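# Unplug the clipped cord from the power strip

## Task

Pull out the plug of the cord that the wire clip on the power strip holds, and place it so it sits free of the wire clip. It must stay unplugged and clear on its own, not just because a gripper is holding it. At the end neither gripper may hold any loose object; open the fingers and move the arms away.

## Robot and tools

Robot: two arms, left_arm and right_arm, each with six joints and a two-finger gripper. Joint order on every arm, in commands and in results: waist, shoulder, elbow, wrist pitch, wrist yaw, wrist roll. On each arm the waist, shoulder and wrist yaw have their signs flipped relative to the URDF. The listed joint ranges use URDF signs: waist -2.618 to 3.054, shoulder 0.000 to 3.142, elbow 0.000 to 3.142, wrist pitch -1.571 to 1.571, wrist yaw -1.571 to 1.571, wrist roll -2.094 to 2.094. In your own numbers, waist therefore spans -3.054 to 2.618 and shoulder -3.142 to 0. True limits may differ from these by up to 0.036 rad.

Frame: one scene frame for both arms. Origin on the table surface midway between the arms, +z up, +x away from the robot over the table, left_arm on the +y side. Positions are in metres, orientations are quaternions in w,x,y,z order. A gripper's fingers point along its own +z and spread along its own y; the reported hand point lies between the pads, roughly 1 cm behind the tips. Reported hand positions can be inaccurate, more so when reaching far. Bases may be tilted; any mounting plates and the metal frame behind the arms are fixed obstacles.

execute_actions(actions): actions is a list of up to 15 actions; each action is a list of 1 to 15 rows; each row is 14 numbers in [-1, 1]: left_arm's six joint values then its opening, then right_arm's six joint values then its opening. Every row is one control step of 1/30 s; a short action repeats its final row until 15 steps pass. Joint values are scaled offsets from the joint angles at the start of that action (not from the previous row); 1.0 equals 1.202 rad for waist, 1.258 shoulder, 1.238 elbow, 2.073 wrist pitch, 2.022 for wrist yaw and wrist roll. Opening is absolute: +1 fully open, -1 closed. An empty list just reports state and images. If an action would push a joint more than 0.036 rad beyond its range, that action is rejected for both arms; a malformed call, or one whose first action fails that check, moves nothing. When a joint is driven to its real end, a "joint sent to its limit" line appears.

Motion limits: per control step each joint target may lead its measured angle by at most 0.202 (waist), 0.258 (shoulder), 0.238 (elbow), 0.573 (wrist pitch), 0.522 (wrist yaw, wrist roll) rad, and targets are scaled back if they would place the gripper over 70 mm from where it is. Big offsets may need several actions. Arms can sag under zero offsets: to hold a posture, first send the offset back to the desired angles, then zeros, adding more if a joint still lags.

move(target, speed, blocking): target is one 14-number row laid out as above; its joint values are offsets measured from the Joint positions in the latest result that listed them, and the openings are applied immediately. speed in rad/s (0.01 to 2, default 0.5) caps the joint with the longest travel; all joints finish together, so grippers follow curves. Paths last 0.5 to 10 s and do not slow for obstacles or the other arm. The result adds a "move:" line: ending (done, off_target, moving, held, fault), limits=held or limits=none, and each arm's joint farthest from target. Faster moves hit harder, and targets set beyond a contact press harder. To keep an existing press unchanged, send offsets taking Joint positions to Joint targets. blocking=false returns after 0.5 s while motion continues; further actions and moves are refused until you call wait or stop.

wait(seconds): 0 to 10; arms keep their last command; returns early when a running move ends. stop(): brakes a running move (needs room, more when fast); fingers keep moving.

zoom_image(camera, region): camera is one of cam_head_left, cam_head_right, cam_high, cam_low (672x504), cam_left_wrist, cam_right_wrist (616x616); region [x0, y0, x1, y1] in pixels from the top-left, at most 504 by 504.

finished_scene(scene): pass the integer number of the scene you are closing; irreversible, and its result reports success.

Results: the state line gives each gripper's position and quaternion. Joint positions and Joint velocities list each arm's joints (rad, rad/s) then finger gap (m, m/s; 0.094 m means fully open). Joint targets shows where joints are currently being driven. grip_measured gives finger opening on the command scale, possibly off by about 1 mm. Step readings list joint angles at some steps; HELD marks steps where an arm was held back. "joint command not followed" means a clearance check altered targets. MOTOR HOT appears from 75 °C; at 90 °C and 100 °C an OVER-TEMPERATURE FAULT stops that arm, and at 100 °C it drops. The simulation keeps running while you compose replies, with the robot holding its last command.

Gripping: to hold something, command about 0.03 below grip_measured; less grips gently. Pad force is roughly 50 to 62 N, weaker on parts thinner than about 2 mm.

Avoid: knocking anything off the table (fails the task), arms striking or pushing each other, drops, slips, slams and forceful pushes. Loose objects may occasionally be nudged by outside disturbances.

Each tool is called after "Request:" by a JSON object that holds its "method" and its "body", one argument or row to a line.

## Session

Request:
{"method": "execute_actions", "body": {
  "actions": []
}}

Scene clock: 0.00 s.
left_arm: end_effector_position=(+0.4245, -0.1207, +0.2259) grip_measured=+1.000 end_effector_quat_wxyz=(-0.462, +0.586, -0.574, +0.336) | right_arm: end_effector_position=(+0.3328, -0.2901, +0.1921) grip_measured=+1.000 end_effector_quat_wxyz=(+0.382, +0.022, +0.924, -0.013)
Joint names: [waist, shoulder, elbow, wrist pitch, wrist yaw, wrist roll]
Joint positions: left_arm=[ 1.043 -2.854  2.112  0.01   1.15  -2.085  0.094] | right_arm=[ 0.076 -1.955  0.384  0.857  0.019 -0.08   0.094]
Joint velocities: left_arm=[ 0.012 -0.007 -0.002 -0.007  0.081 -0.037  0.   ] | right_arm=[ 0.002  0.007 -0.007 -0.066  0.022  0.037  0.   ]
Joint targets: left_arm=[1.047 -2.832 2.124 0.006 1.164 -2.078] | right_arm=[0.076 -1.952 0.386 0.859 0.021 -0.080]

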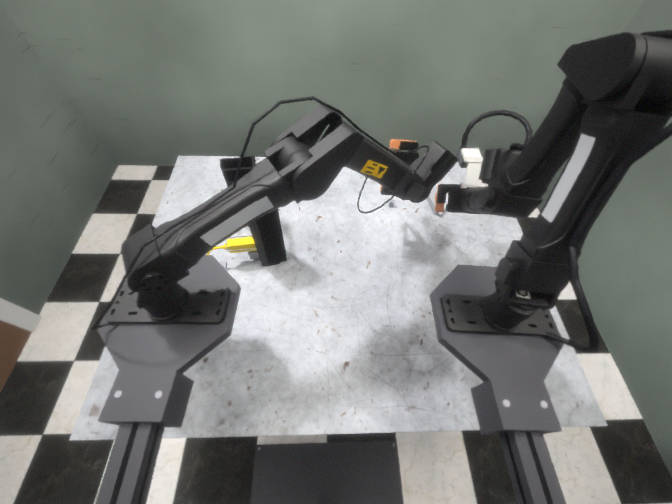

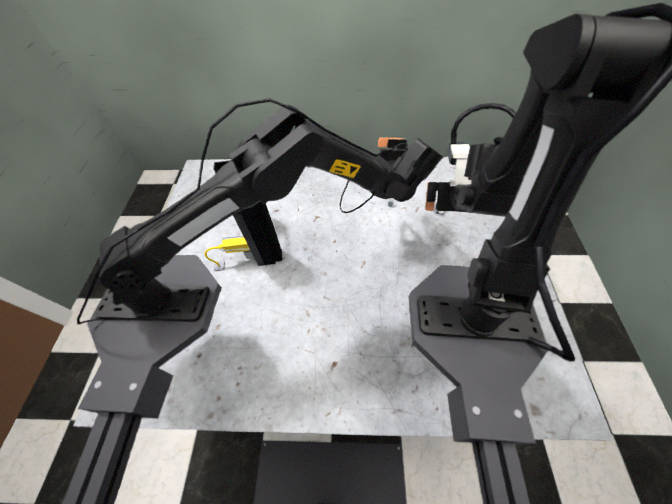

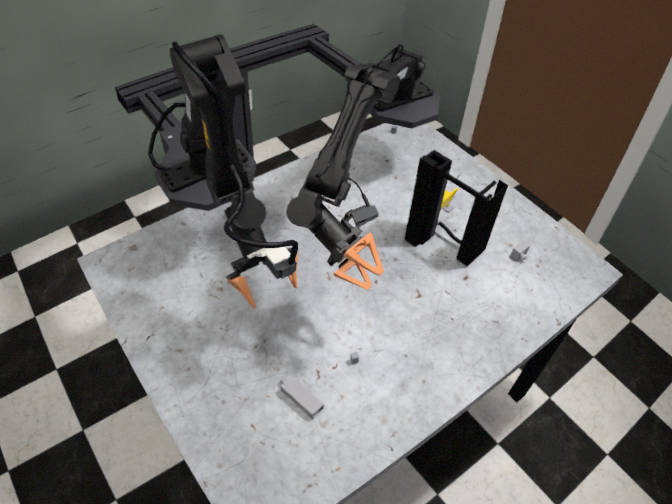

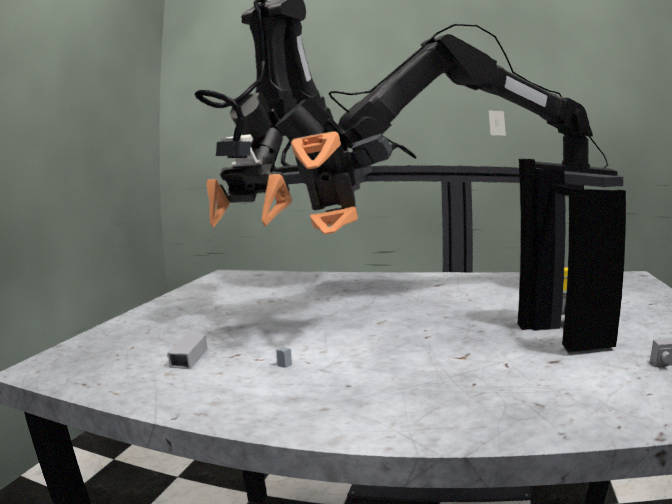

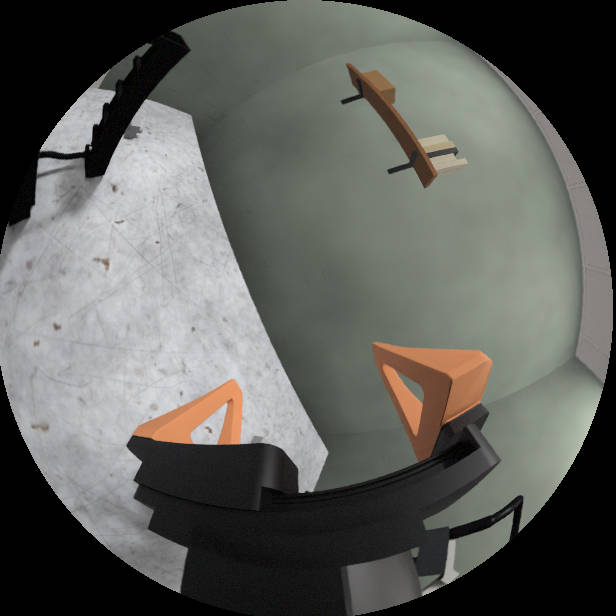

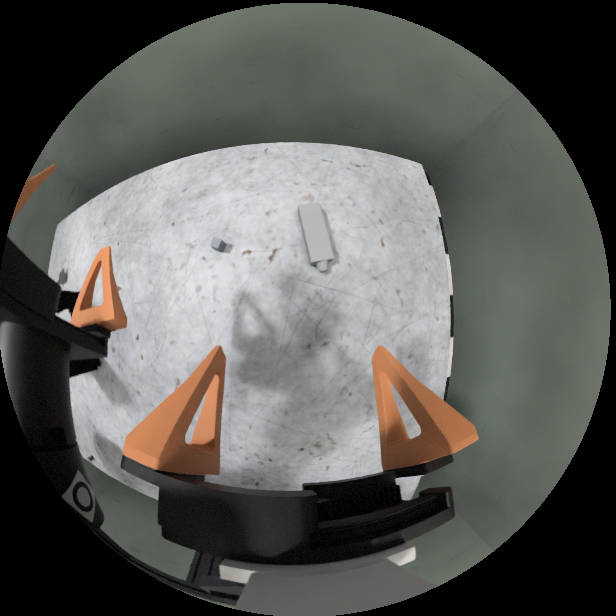

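Request:
{"method": "move", "body": {
  "target": [-1.0,0.97,-0.9,0.0,-0.57,0.3,1.0,0,0.003,0.002,0.001,0,0,1.0],
  "speed": 1.0
}}

Scene clock: 20.23 s.
left_arm: end_effector_position=(+0.4727, +0.3993, +0.3591) grip_measured=+1.000 end_effector_quat_wxyz=(-0.315, +0.666, -0.621, +0.268) | right_arm: end_effector_position=(+0.3328, -0.2901, +0.1921) grip_measured=+1.000 end_effector_quat_wxyz=(+0.382, +0.022, +0.924, -0.013)
Joint names: [waist, shoulder, elbow, wrist pitch, wrist yaw, wrist roll]
Joint positions: left_arm=[-0.163 -1.655  1.005  0.008  0.005 -1.49   0.094] | right_arm=[ 0.076 -1.955  0.384  0.857  0.019 -0.08   0.094]
Joint velocities: left_arm=[ 0.007 -0.007  0.007  0.022  0.022 -0.081  0.   ] | right_arm=[ 0.017 -0.002 -0.022  0.051 -0.095  0.022  0.   ]
Joint targets: left_arm=[-0.159 -1.634 0.998 0.010 -0.003 -1.478] | right_arm=[0.076 -1.951 0.386 0.859 0.019 -0.080]
MOTOR HOT: a motor of the left arm reached 75 °C. Now the hottest motor of the left arm, the shoulder, reports 75 °C. The controller's stop level is 90 °C. To cool a motor, set the load down, stop pushing, or move to a pose that needs little force.
move: off_target (left_arm); limits=none; left_arm: farthest joint: the shoulder, 0.021 radians from its target (1.221 radians at the start); right_arm: farthest joint: the shoulder, 0.004 radians from its target (0.004 radians at the start)

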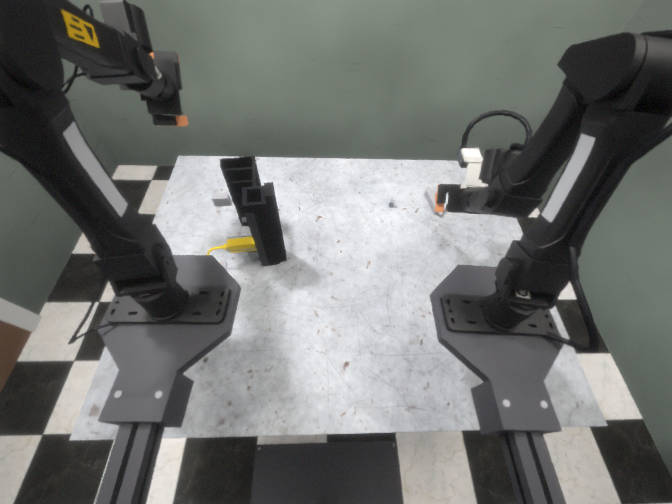

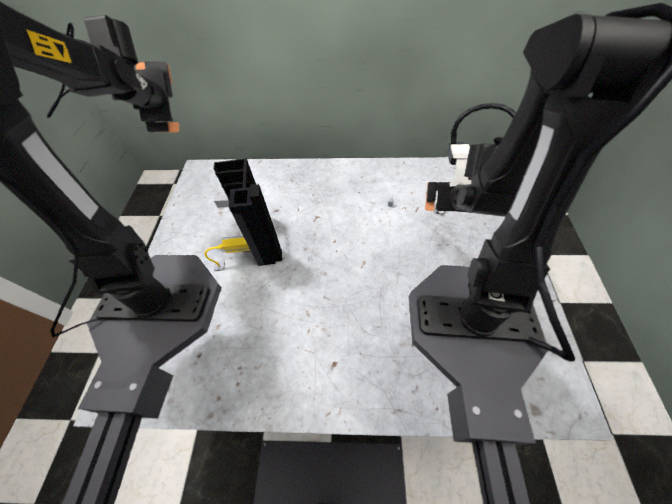

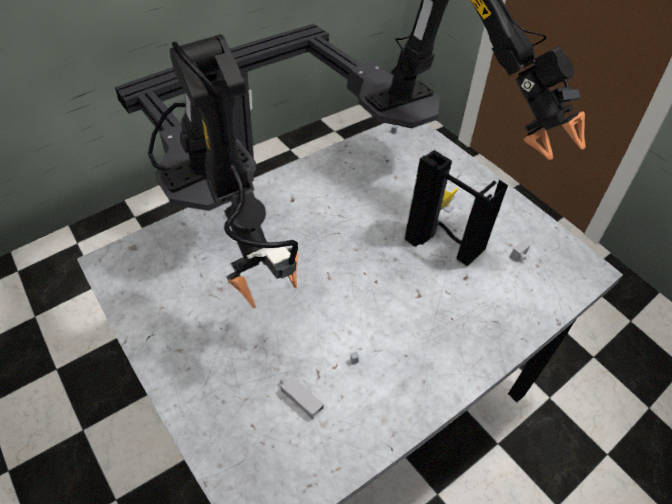

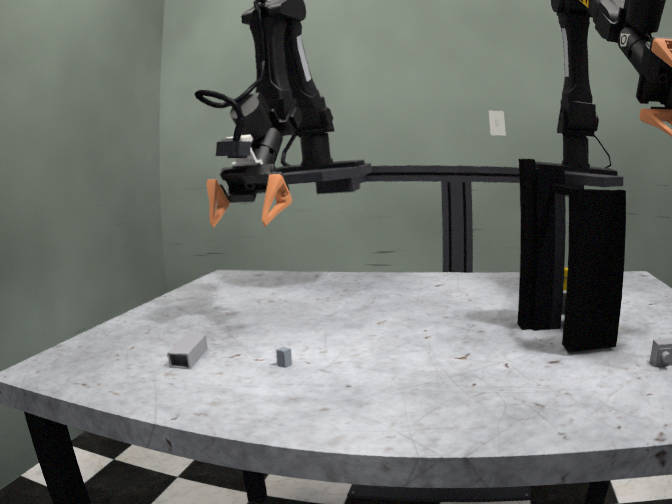

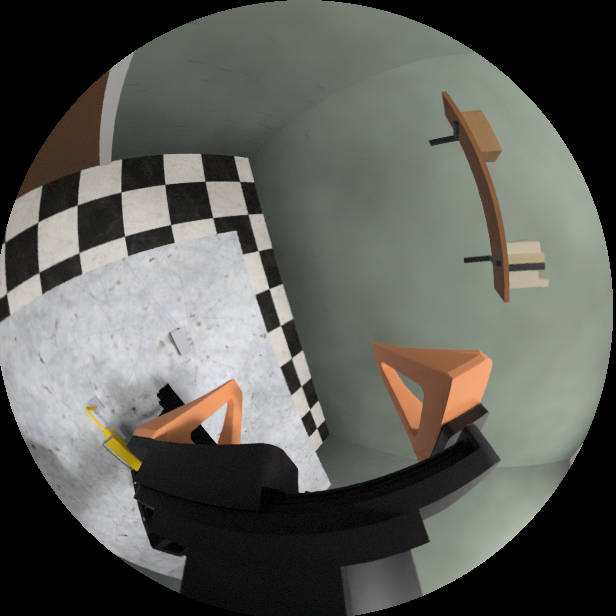

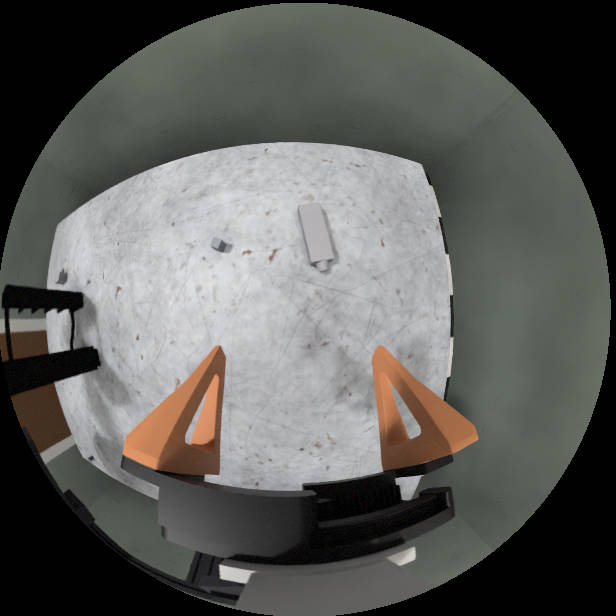

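Request:
{"method": "zoom_image", "body": {
  "camera": "cam_head_left",
  "region": [195, 180, 295, 280]
}}

Request:
{"method": "zoom_image", "body": {
  "camera": "cam_head_right",
  "region": [190, 180, 290, 280]
}}

Request:
{"method": "zoom_image", "body": {
  "camera": "cam_left_wrist",
  "region": [70, 380, 170, 480]
}}

Region (195, 180, 295, 280) of cam_head_left's 672x504 image, scaled by 5.040, with more detail than that image has.

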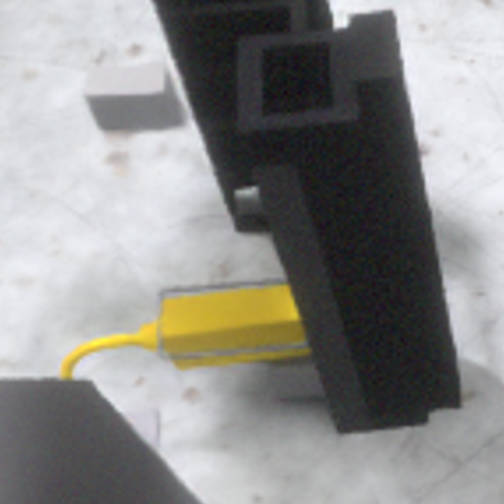

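Region (190, 180, 290, 280) of cam_head_right's 672x504 image, scaled by 5.040, with more detail than that image has.

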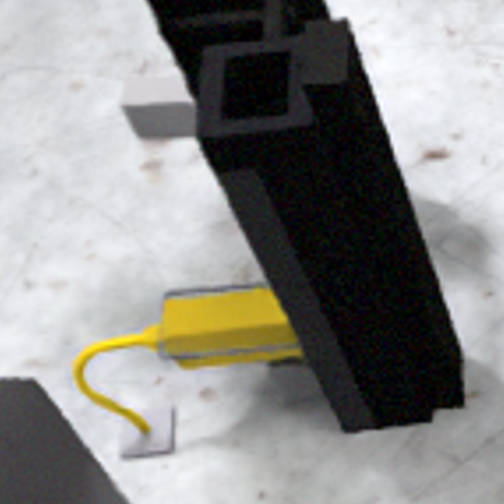

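Region (70, 380, 170, 480) of cam_left_wrist's 616x616 image, scaled by 5.040, with more detail than that image has.

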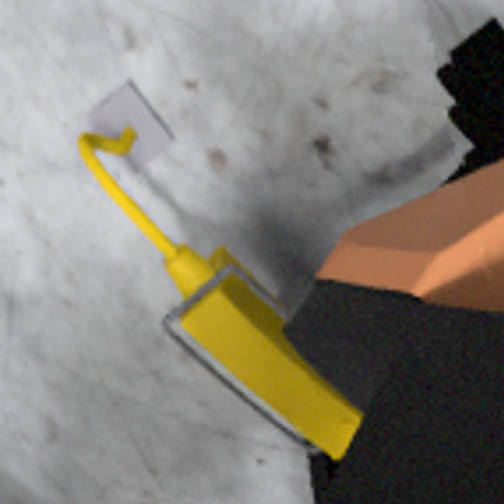

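Request:
{"method": "zoom_image", "body": {
  "camera": "cam_high",
  "region": [395, 140, 525, 270]
}}

Request:
{"method": "zoom_image", "body": {
  "camera": "cam_low",
  "region": [500, 150, 672, 360]
}}

Region (395, 140, 525, 270) of cam_high's 672x504 image, scaled by 3.877, with more detail than that image has.

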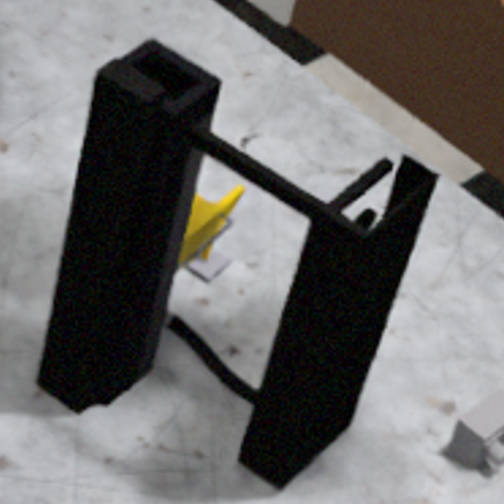

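Region (500, 150, 672, 360) of cam_low's 672x504 image, scaled by 2.400, with more detail than that image has; it fills the left 413 columns of this view, and the rest is white.

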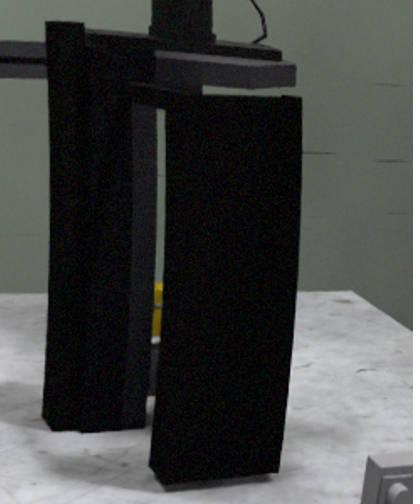

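Request:
{"method": "move", "body": {
  "target": [-0.4086,-0.4944,-0.1414,-0.2463,-0.3507,0.29,0.35,0,0.003,0.002,0.001,0,0,1.0],
  "speed": 0.7
}}

Scene clock: 108.77 s.
left_arm: end_effector_position=(+0.2218, +0.3554, +0.1336) grip_measured=+0.351 end_effector_quat_wxyz=(+0.253, +0.692, -0.612, +0.288) | right_arm: end_effector_position=(+0.3328, -0.2901, +0.1921) grip_measured=+1.000 end_effector_quat_wxyz=(+0.382, +0.022, +0.924, -0.013)
Joint names: [waist, shoulder, elbow, wrist pitch, wrist yaw, wrist roll]
Joint positions: left_arm=[-0.649 -2.284  0.838 -0.49  -0.684 -0.912  0.063] | right_arm=[ 0.076 -1.955  0.384  0.857  0.019 -0.08   0.094]
Joint velocities: left_arm=[ 0.007  0.017  0.007 -0.081 -0.022 -0.037 -0.001] | right_arm=[ 0.007  0.012  0.002  0.022  0.081 -0.007  0.   ]
Joint targets: left_arm=[-0.654 -2.277 0.830 -0.502 -0.704 -0.904] | right_arm=[0.076 -1.951 0.386 0.859 0.019 -0.080]
MOTOR HOT: cleared. Now the hottest motor of the left arm, the shoulder, reports 65 °C.
move: done; limits=none; left_arm: farthest joint: the wrist yaw, 0.020 radians from its target (0.709 radians at the start); right_arm: farthest joint: the shoulder, 0.004 radians from its target (0.004 radians at the start)

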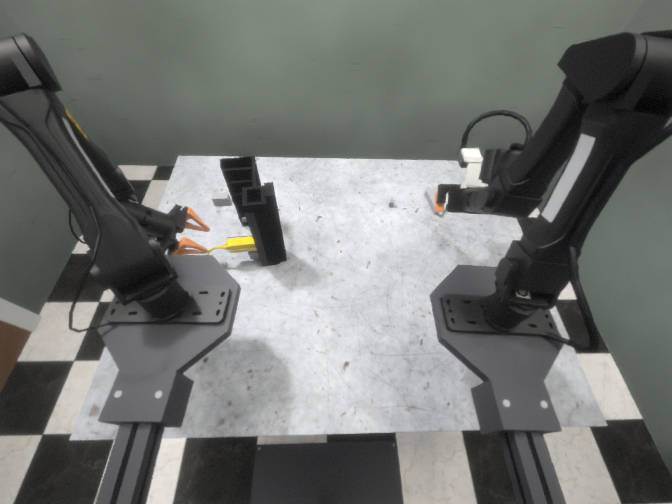

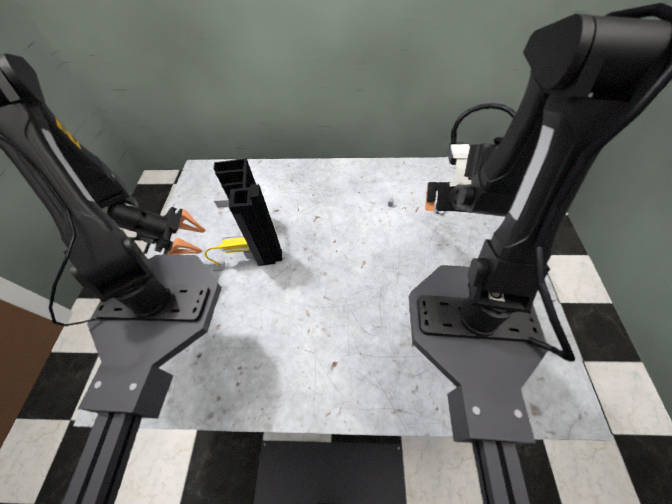

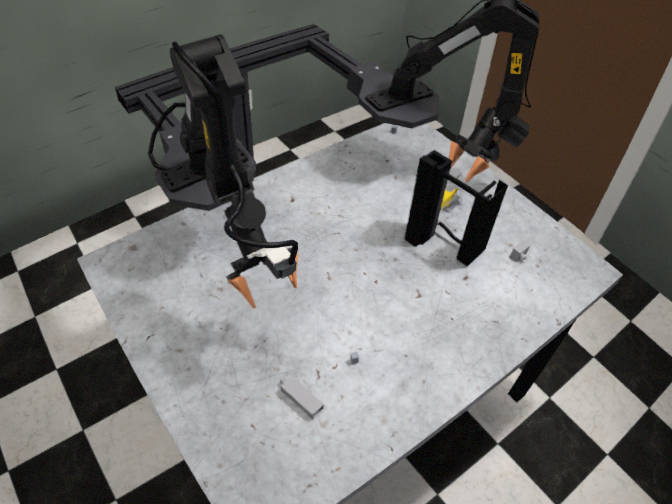

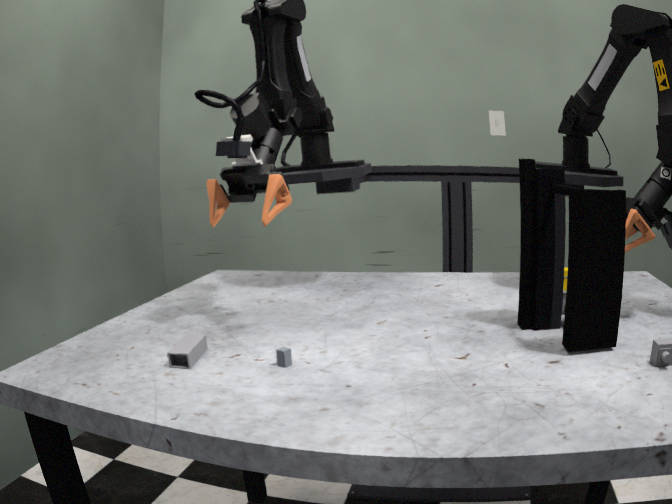

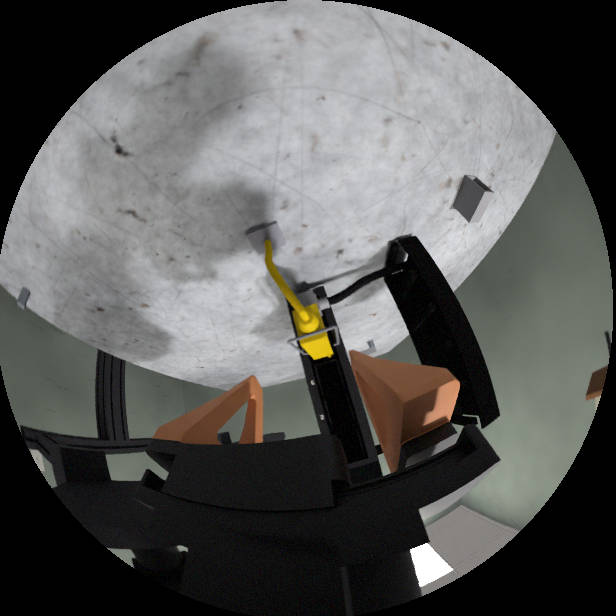

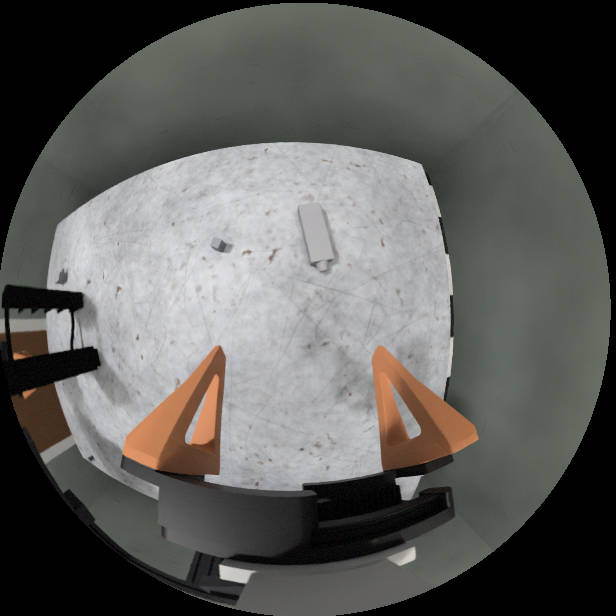

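Request:
{"method": "execute_actions", "body": {
  "actions": []
}}

Scene clock: 127.83 s.
left_arm: end_effector_position=(+0.2219, +0.3554, +0.1337) grip_measured=+0.351 end_effector_quat_wxyz=(+0.253, +0.692, -0.612, +0.289) | right_arm: end_effector_position=(+0.3328, -0.2901, +0.1921) grip_measured=+1.000 end_effector_quat_wxyz=(+0.382, +0.022, +0.924, -0.013)
Joint names: [waist, shoulder, elbow, wrist pitch, wrist yaw, wrist roll]
Joint positions: left_arm=[-0.649 -2.284  0.838 -0.49  -0.684 -0.912  0.063] | right_arm=[ 0.076 -1.955  0.384  0.857  0.019 -0.08   0.094]
Joint velocities: left_arm=[-0.002  0.022  0.002  0.022  0.051 -0.066  0.001] | right_arm=[-0.002  0.002  0.017 -0.051  0.066  0.022  0.   ]
Joint targets: left_arm=[-0.654 -2.277 0.830 -0.502 -0.704 -0.904] | right_arm=[0.076 -1.951 0.386 0.859 0.019 -0.080]

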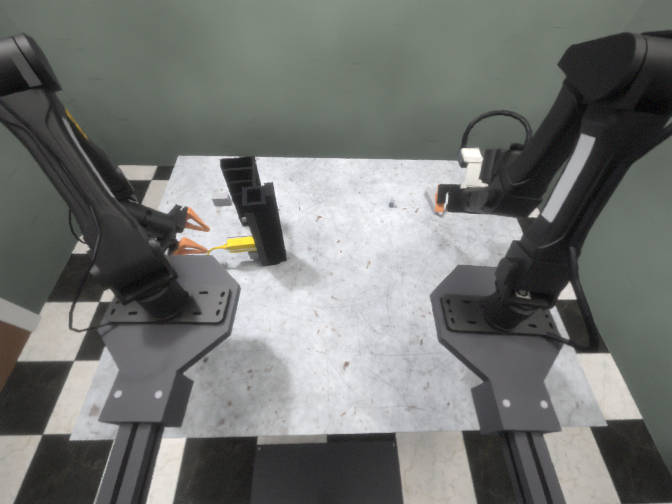

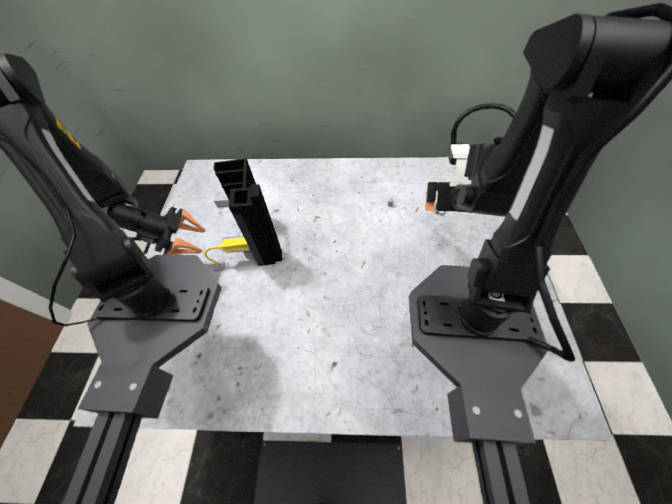

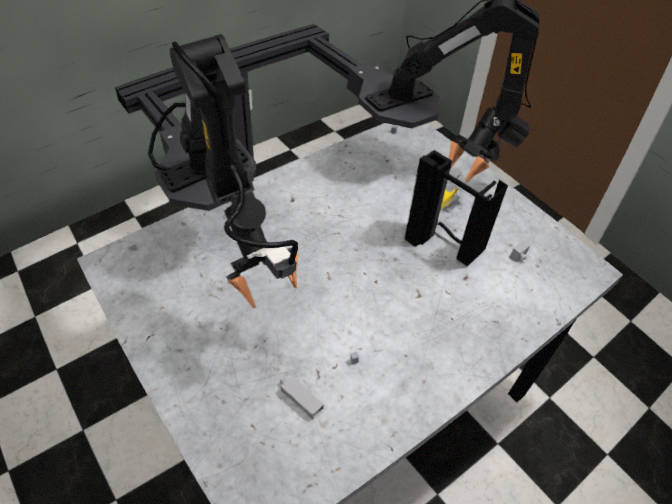

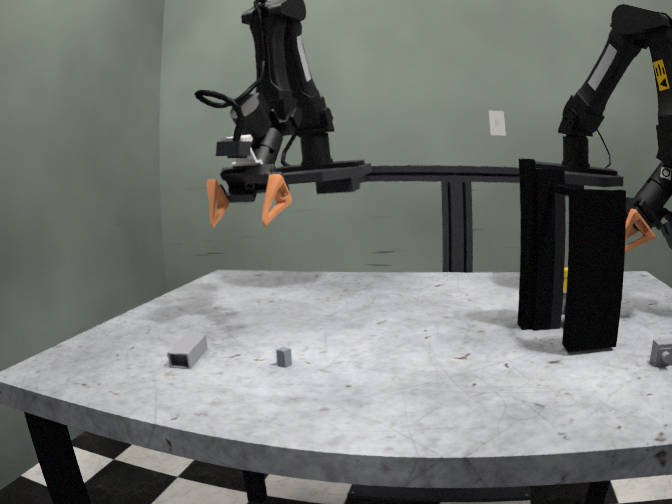

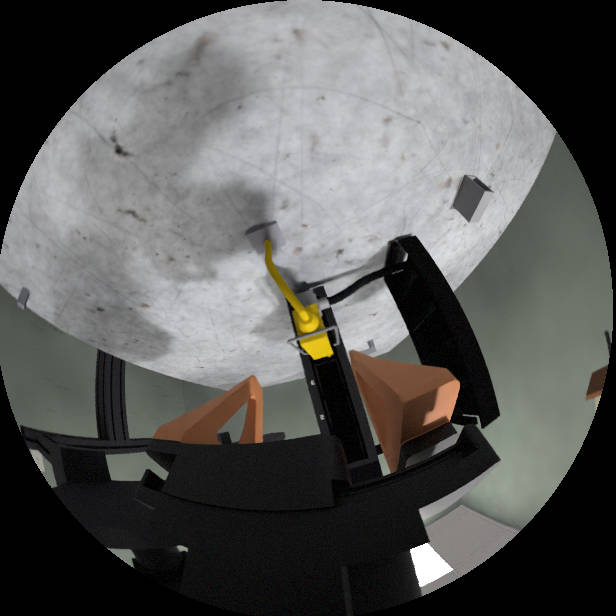

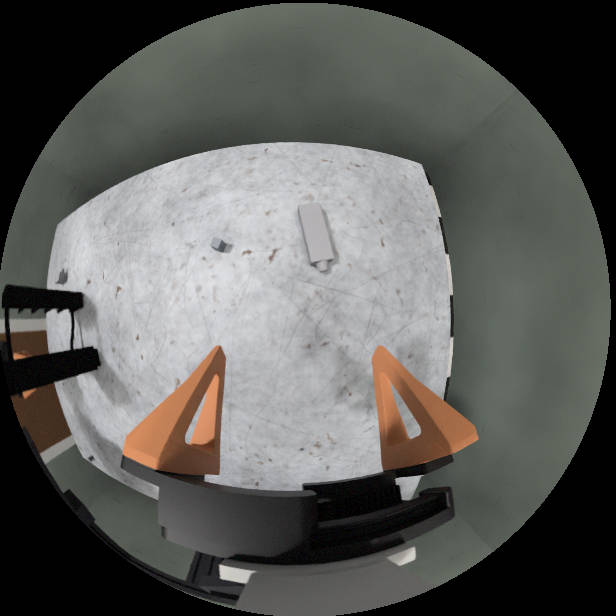

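Request:
{"method": "zoom_image", "body": {
  "camera": "cam_left_wrist",
  "region": [220, 260, 400, 440]
}}

Request:
{"method": "zoom_image", "body": {
  "camera": "cam_head_left",
  "region": [160, 190, 300, 280]
}}

Request:
{"method": "zoom_image", "body": {
  "camera": "cam_head_right",
  "region": [150, 190, 290, 280]
}}

Region (220, 260, 400, 440) of cam_left_wrist's 616x616 image, scaled by 2.800, with more detail than that image has.

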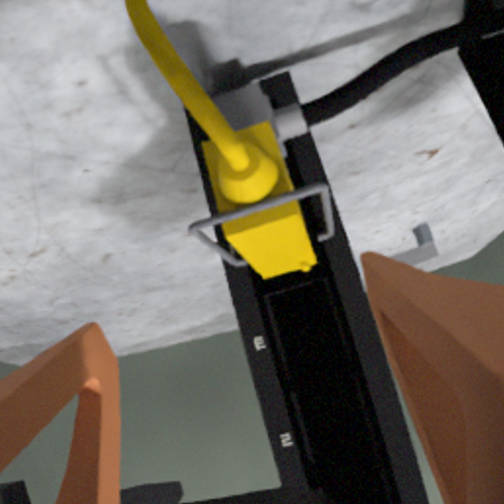

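Region (160, 190, 300, 280) of cam_head_left's 672x504 image, scaled by 3.600, with more detail than that image has; it fills the top 324 rows of this view, and the rest is white.

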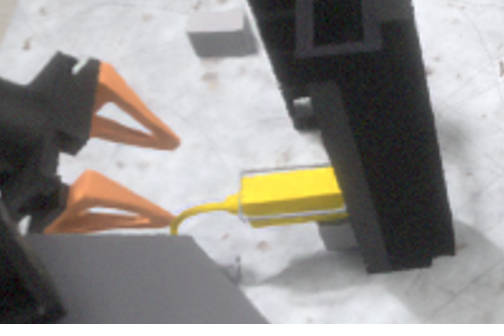

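Region (150, 190, 290, 280) of cam_head_right's 672x504 image, scaled by 3.600, with more detail than that image has; it fills the top 324 rows of this view, and the rest is white.

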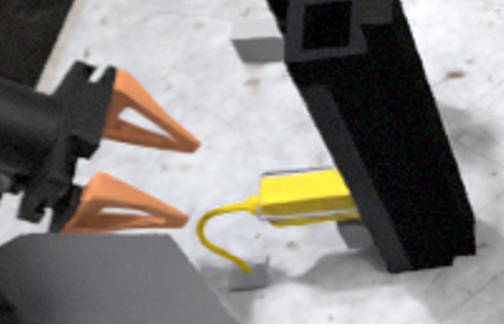

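Request:
{"method": "move", "body": {
  "target": [0.1318,-0.0479,-0.0488,0.1330,-0.0332,-0.1110,0.35,0,0.003,0.002,0.001,0,0,1.0],
  "speed": 0.3
}}

Scene clock: 246.83 s.
left_arm: end_effector_position=(+0.2450, +0.3237, +0.1109) grip_measured=+0.351 end_effector_quat_wxyz=(+0.237, +0.697, -0.609, +0.294) | right_arm: end_effector_position=(+0.3328, -0.2901, +0.1921) grip_measured=+1.000 end_effector_quat_wxyz=(+0.382, +0.022, +0.924, -0.013)
Joint names: [waist, shoulder, elbow, wrist pitch, wrist yaw, wrist roll]
Joint positions: left_arm=[-0.499 -2.341  0.796 -0.221 -0.731 -1.13   0.063] | right_arm=[ 0.076 -1.955  0.384  0.857  0.019 -0.08   0.094]
Joint velocities: left_arm=[-0.017 -0.002 -0.007 -0.037  0.022 -0.007  0.001] | right_arm=[0.002 0.002 0.007 0.022 0.037 0.007 0.   ]
Joint targets: left_arm=[-0.490 -2.344 0.777 -0.214 -0.752 -1.136] | right_arm=[0.076 -1.951 0.386 0.859 0.019 -0.080]
move: done; limits=none; left_arm: farthest joint: the wrist yaw, 0.020 radians from its target (0.067 radians at the start); right_arm: farthest joint: the shoulder, 0.004 radians from its target (0.004 radians at the start)

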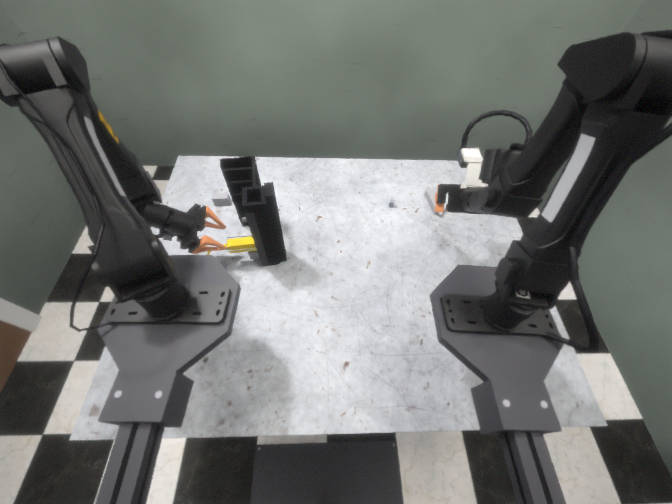

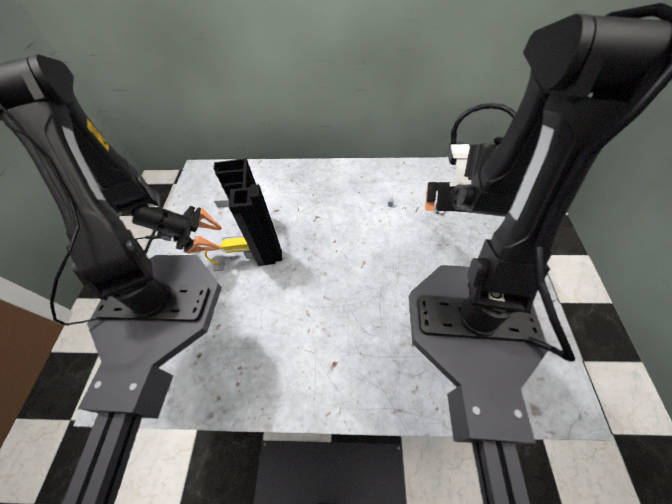

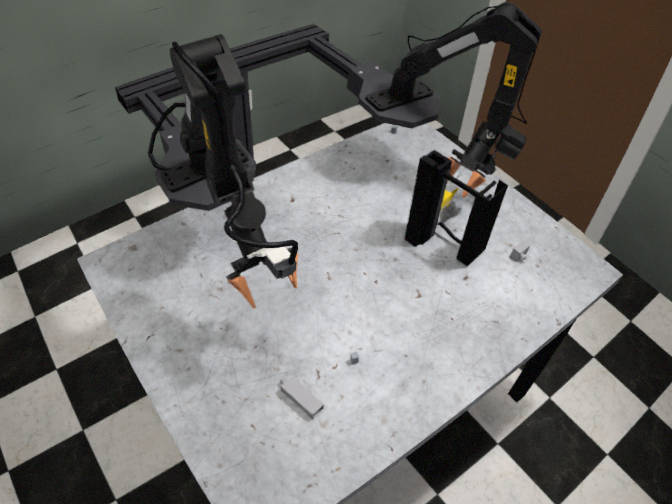

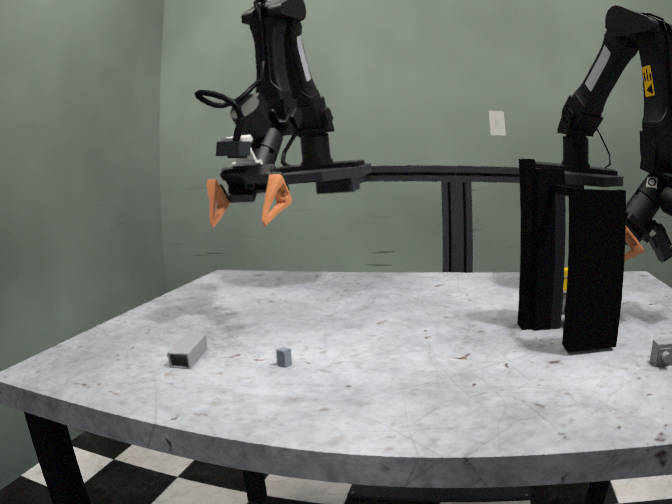

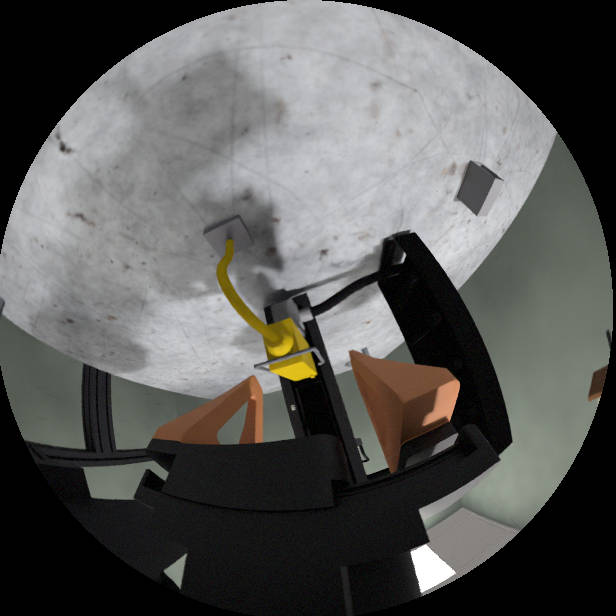

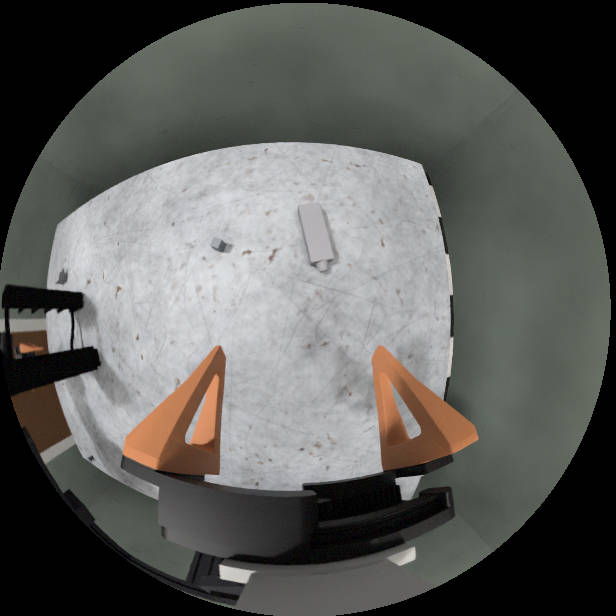

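Request:
{"method": "zoom_image", "body": {
  "camera": "cam_left_wrist",
  "region": [220, 280, 380, 440]
}}

Request:
{"method": "zoom_image", "body": {
  "camera": "cam_head_left",
  "region": [180, 195, 280, 275]
}}

Region (220, 280, 380, 440) of cam_left_wrist's 616x616 image, scaled by 3.150, with more detail than that image has.

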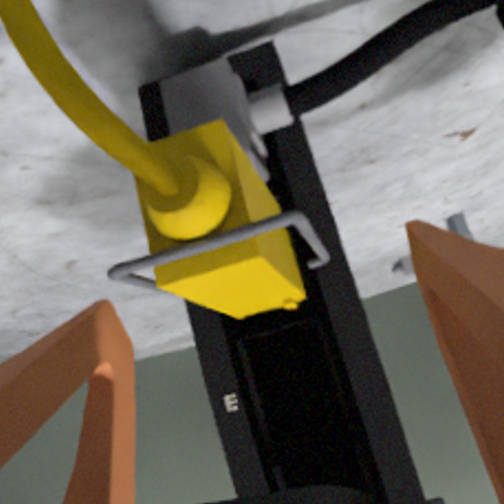

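Region (180, 195, 280, 275) of cam_head_left's 672x504 image, scaled by 5.040, with more detail than that image has; it fills the top 403 rows of this view, and the rest is white.

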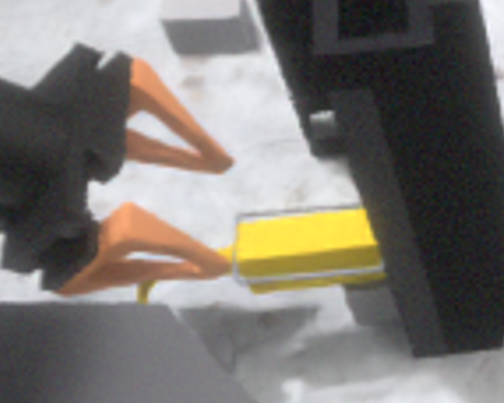

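Request:
{"method": "move", "body": {
  "target": [0.0307,-0.0147,-0.0434,0.0261,-0.0136,-0.0214,0.35,0,0.003,0.002,0.001,0,0,1.0],
  "speed": 0.15
}}

Request:
{"method": "zoom_image", "body": {
  "camera": "cam_left_wrist",
  "region": [220, 280, 380, 440]
}}

Request:
{"method": "zoom_image", "body": {
  "camera": "cam_head_left",
  "region": [180, 195, 280, 275]
}}

Scene clock: 316.53 s.
left_arm: end_effector_position=(+0.2351, +0.3111, +0.1069) grip_measured=+0.351 end_effector_quat_wxyz=(+0.250, +0.700, -0.603, +0.289) | right_arm: end_effector_position=(+0.3328, -0.2901, +0.1921) grip_measured=+1.000 end_effector_quat_wxyz=(+0.382, +0.022, +0.924, -0.013)
Joint names: [waist, shoulder, elbow, wrist pitch, wrist yaw, wrist roll]
Joint positions: left_arm=[-0.472 -2.357  0.759 -0.174 -0.738 -1.168  0.063] | right_arm=[ 0.076 -1.955  0.384  0.857  0.019 -0.08   0.094]
Joint velocities: left_arm=[ 0.007  0.012  0.012 -0.037  0.022  0.051 -0.001] | right_arm=[ 0.007  0.002  0.012 -0.007  0.022 -0.022  0.   ]
Joint targets: left_arm=[-0.462 -2.359 0.742 -0.167 -0.759 -1.174] | right_arm=[0.076 -1.951 0.386 0.859 0.019 -0.080]
move: done; limits=none; left_arm: farthest joint: the wrist yaw, 0.020 radians from its target (0.027 radians at the start); right_arm: farthest joint: the shoulder, 0.004 radians from its target (0.004 radians at the start)

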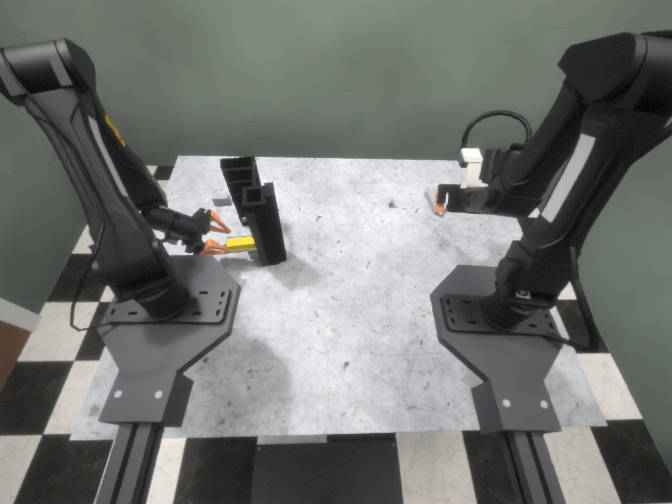

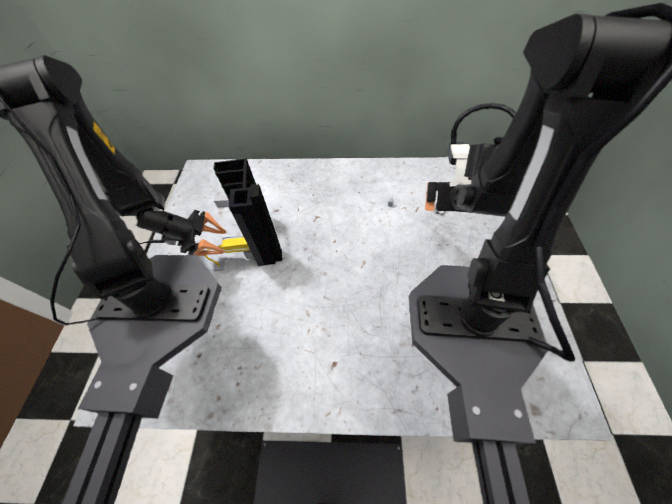

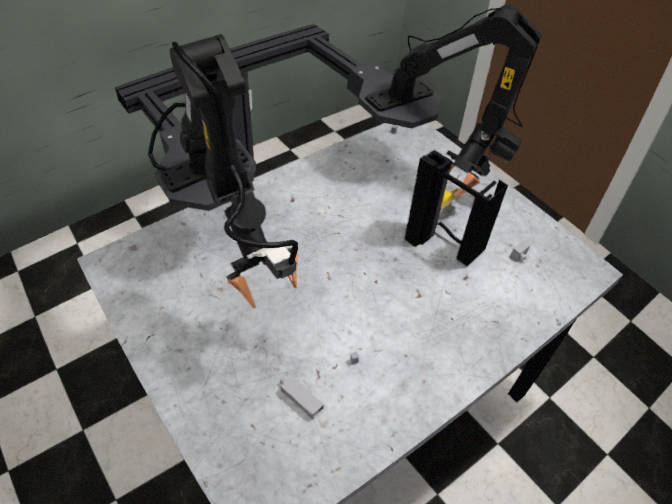

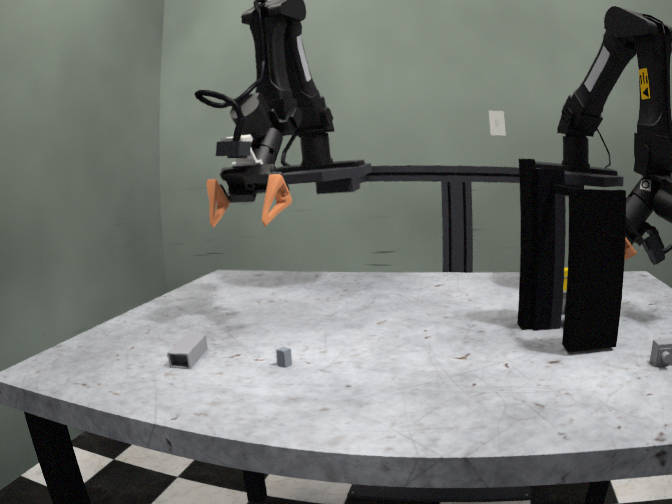

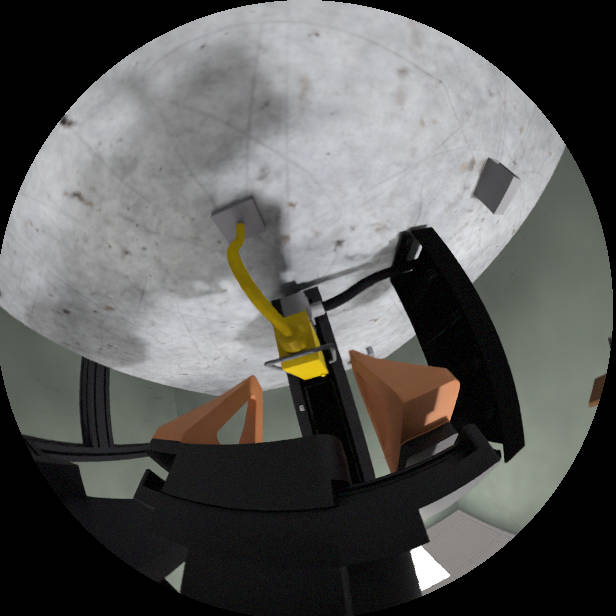

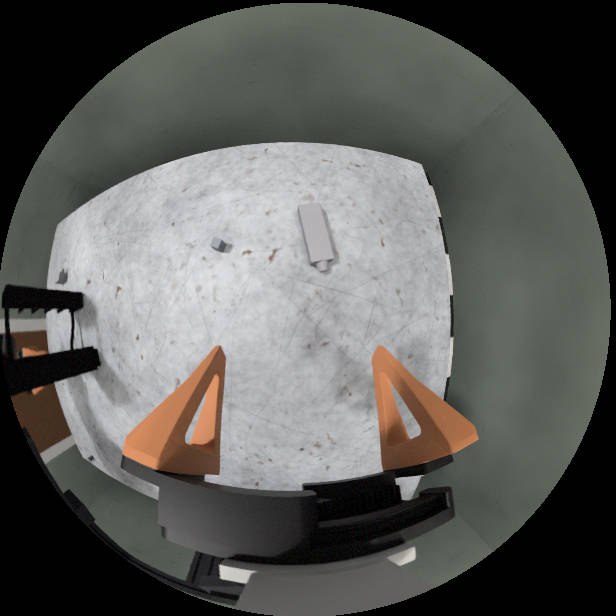

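Region (220, 280, 380, 440) of cam_left_wrist's 616x616 image, scaled by 3.150, with more detail than that image has.

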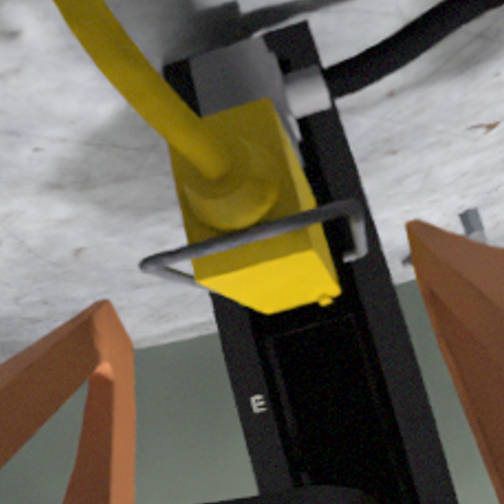

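Region (180, 195, 280, 275) of cam_head_left's 672x504 image, scaled by 5.040, with more detail than that image has; it fills the top 403 rows of this view, and the rest is white.

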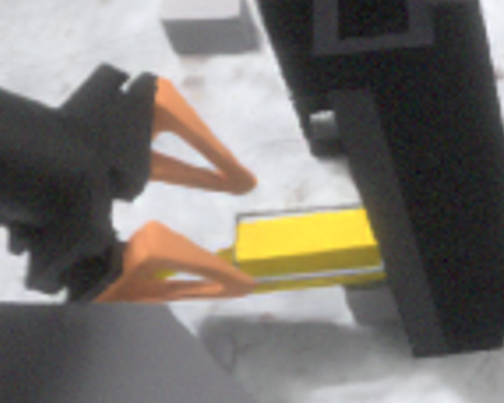

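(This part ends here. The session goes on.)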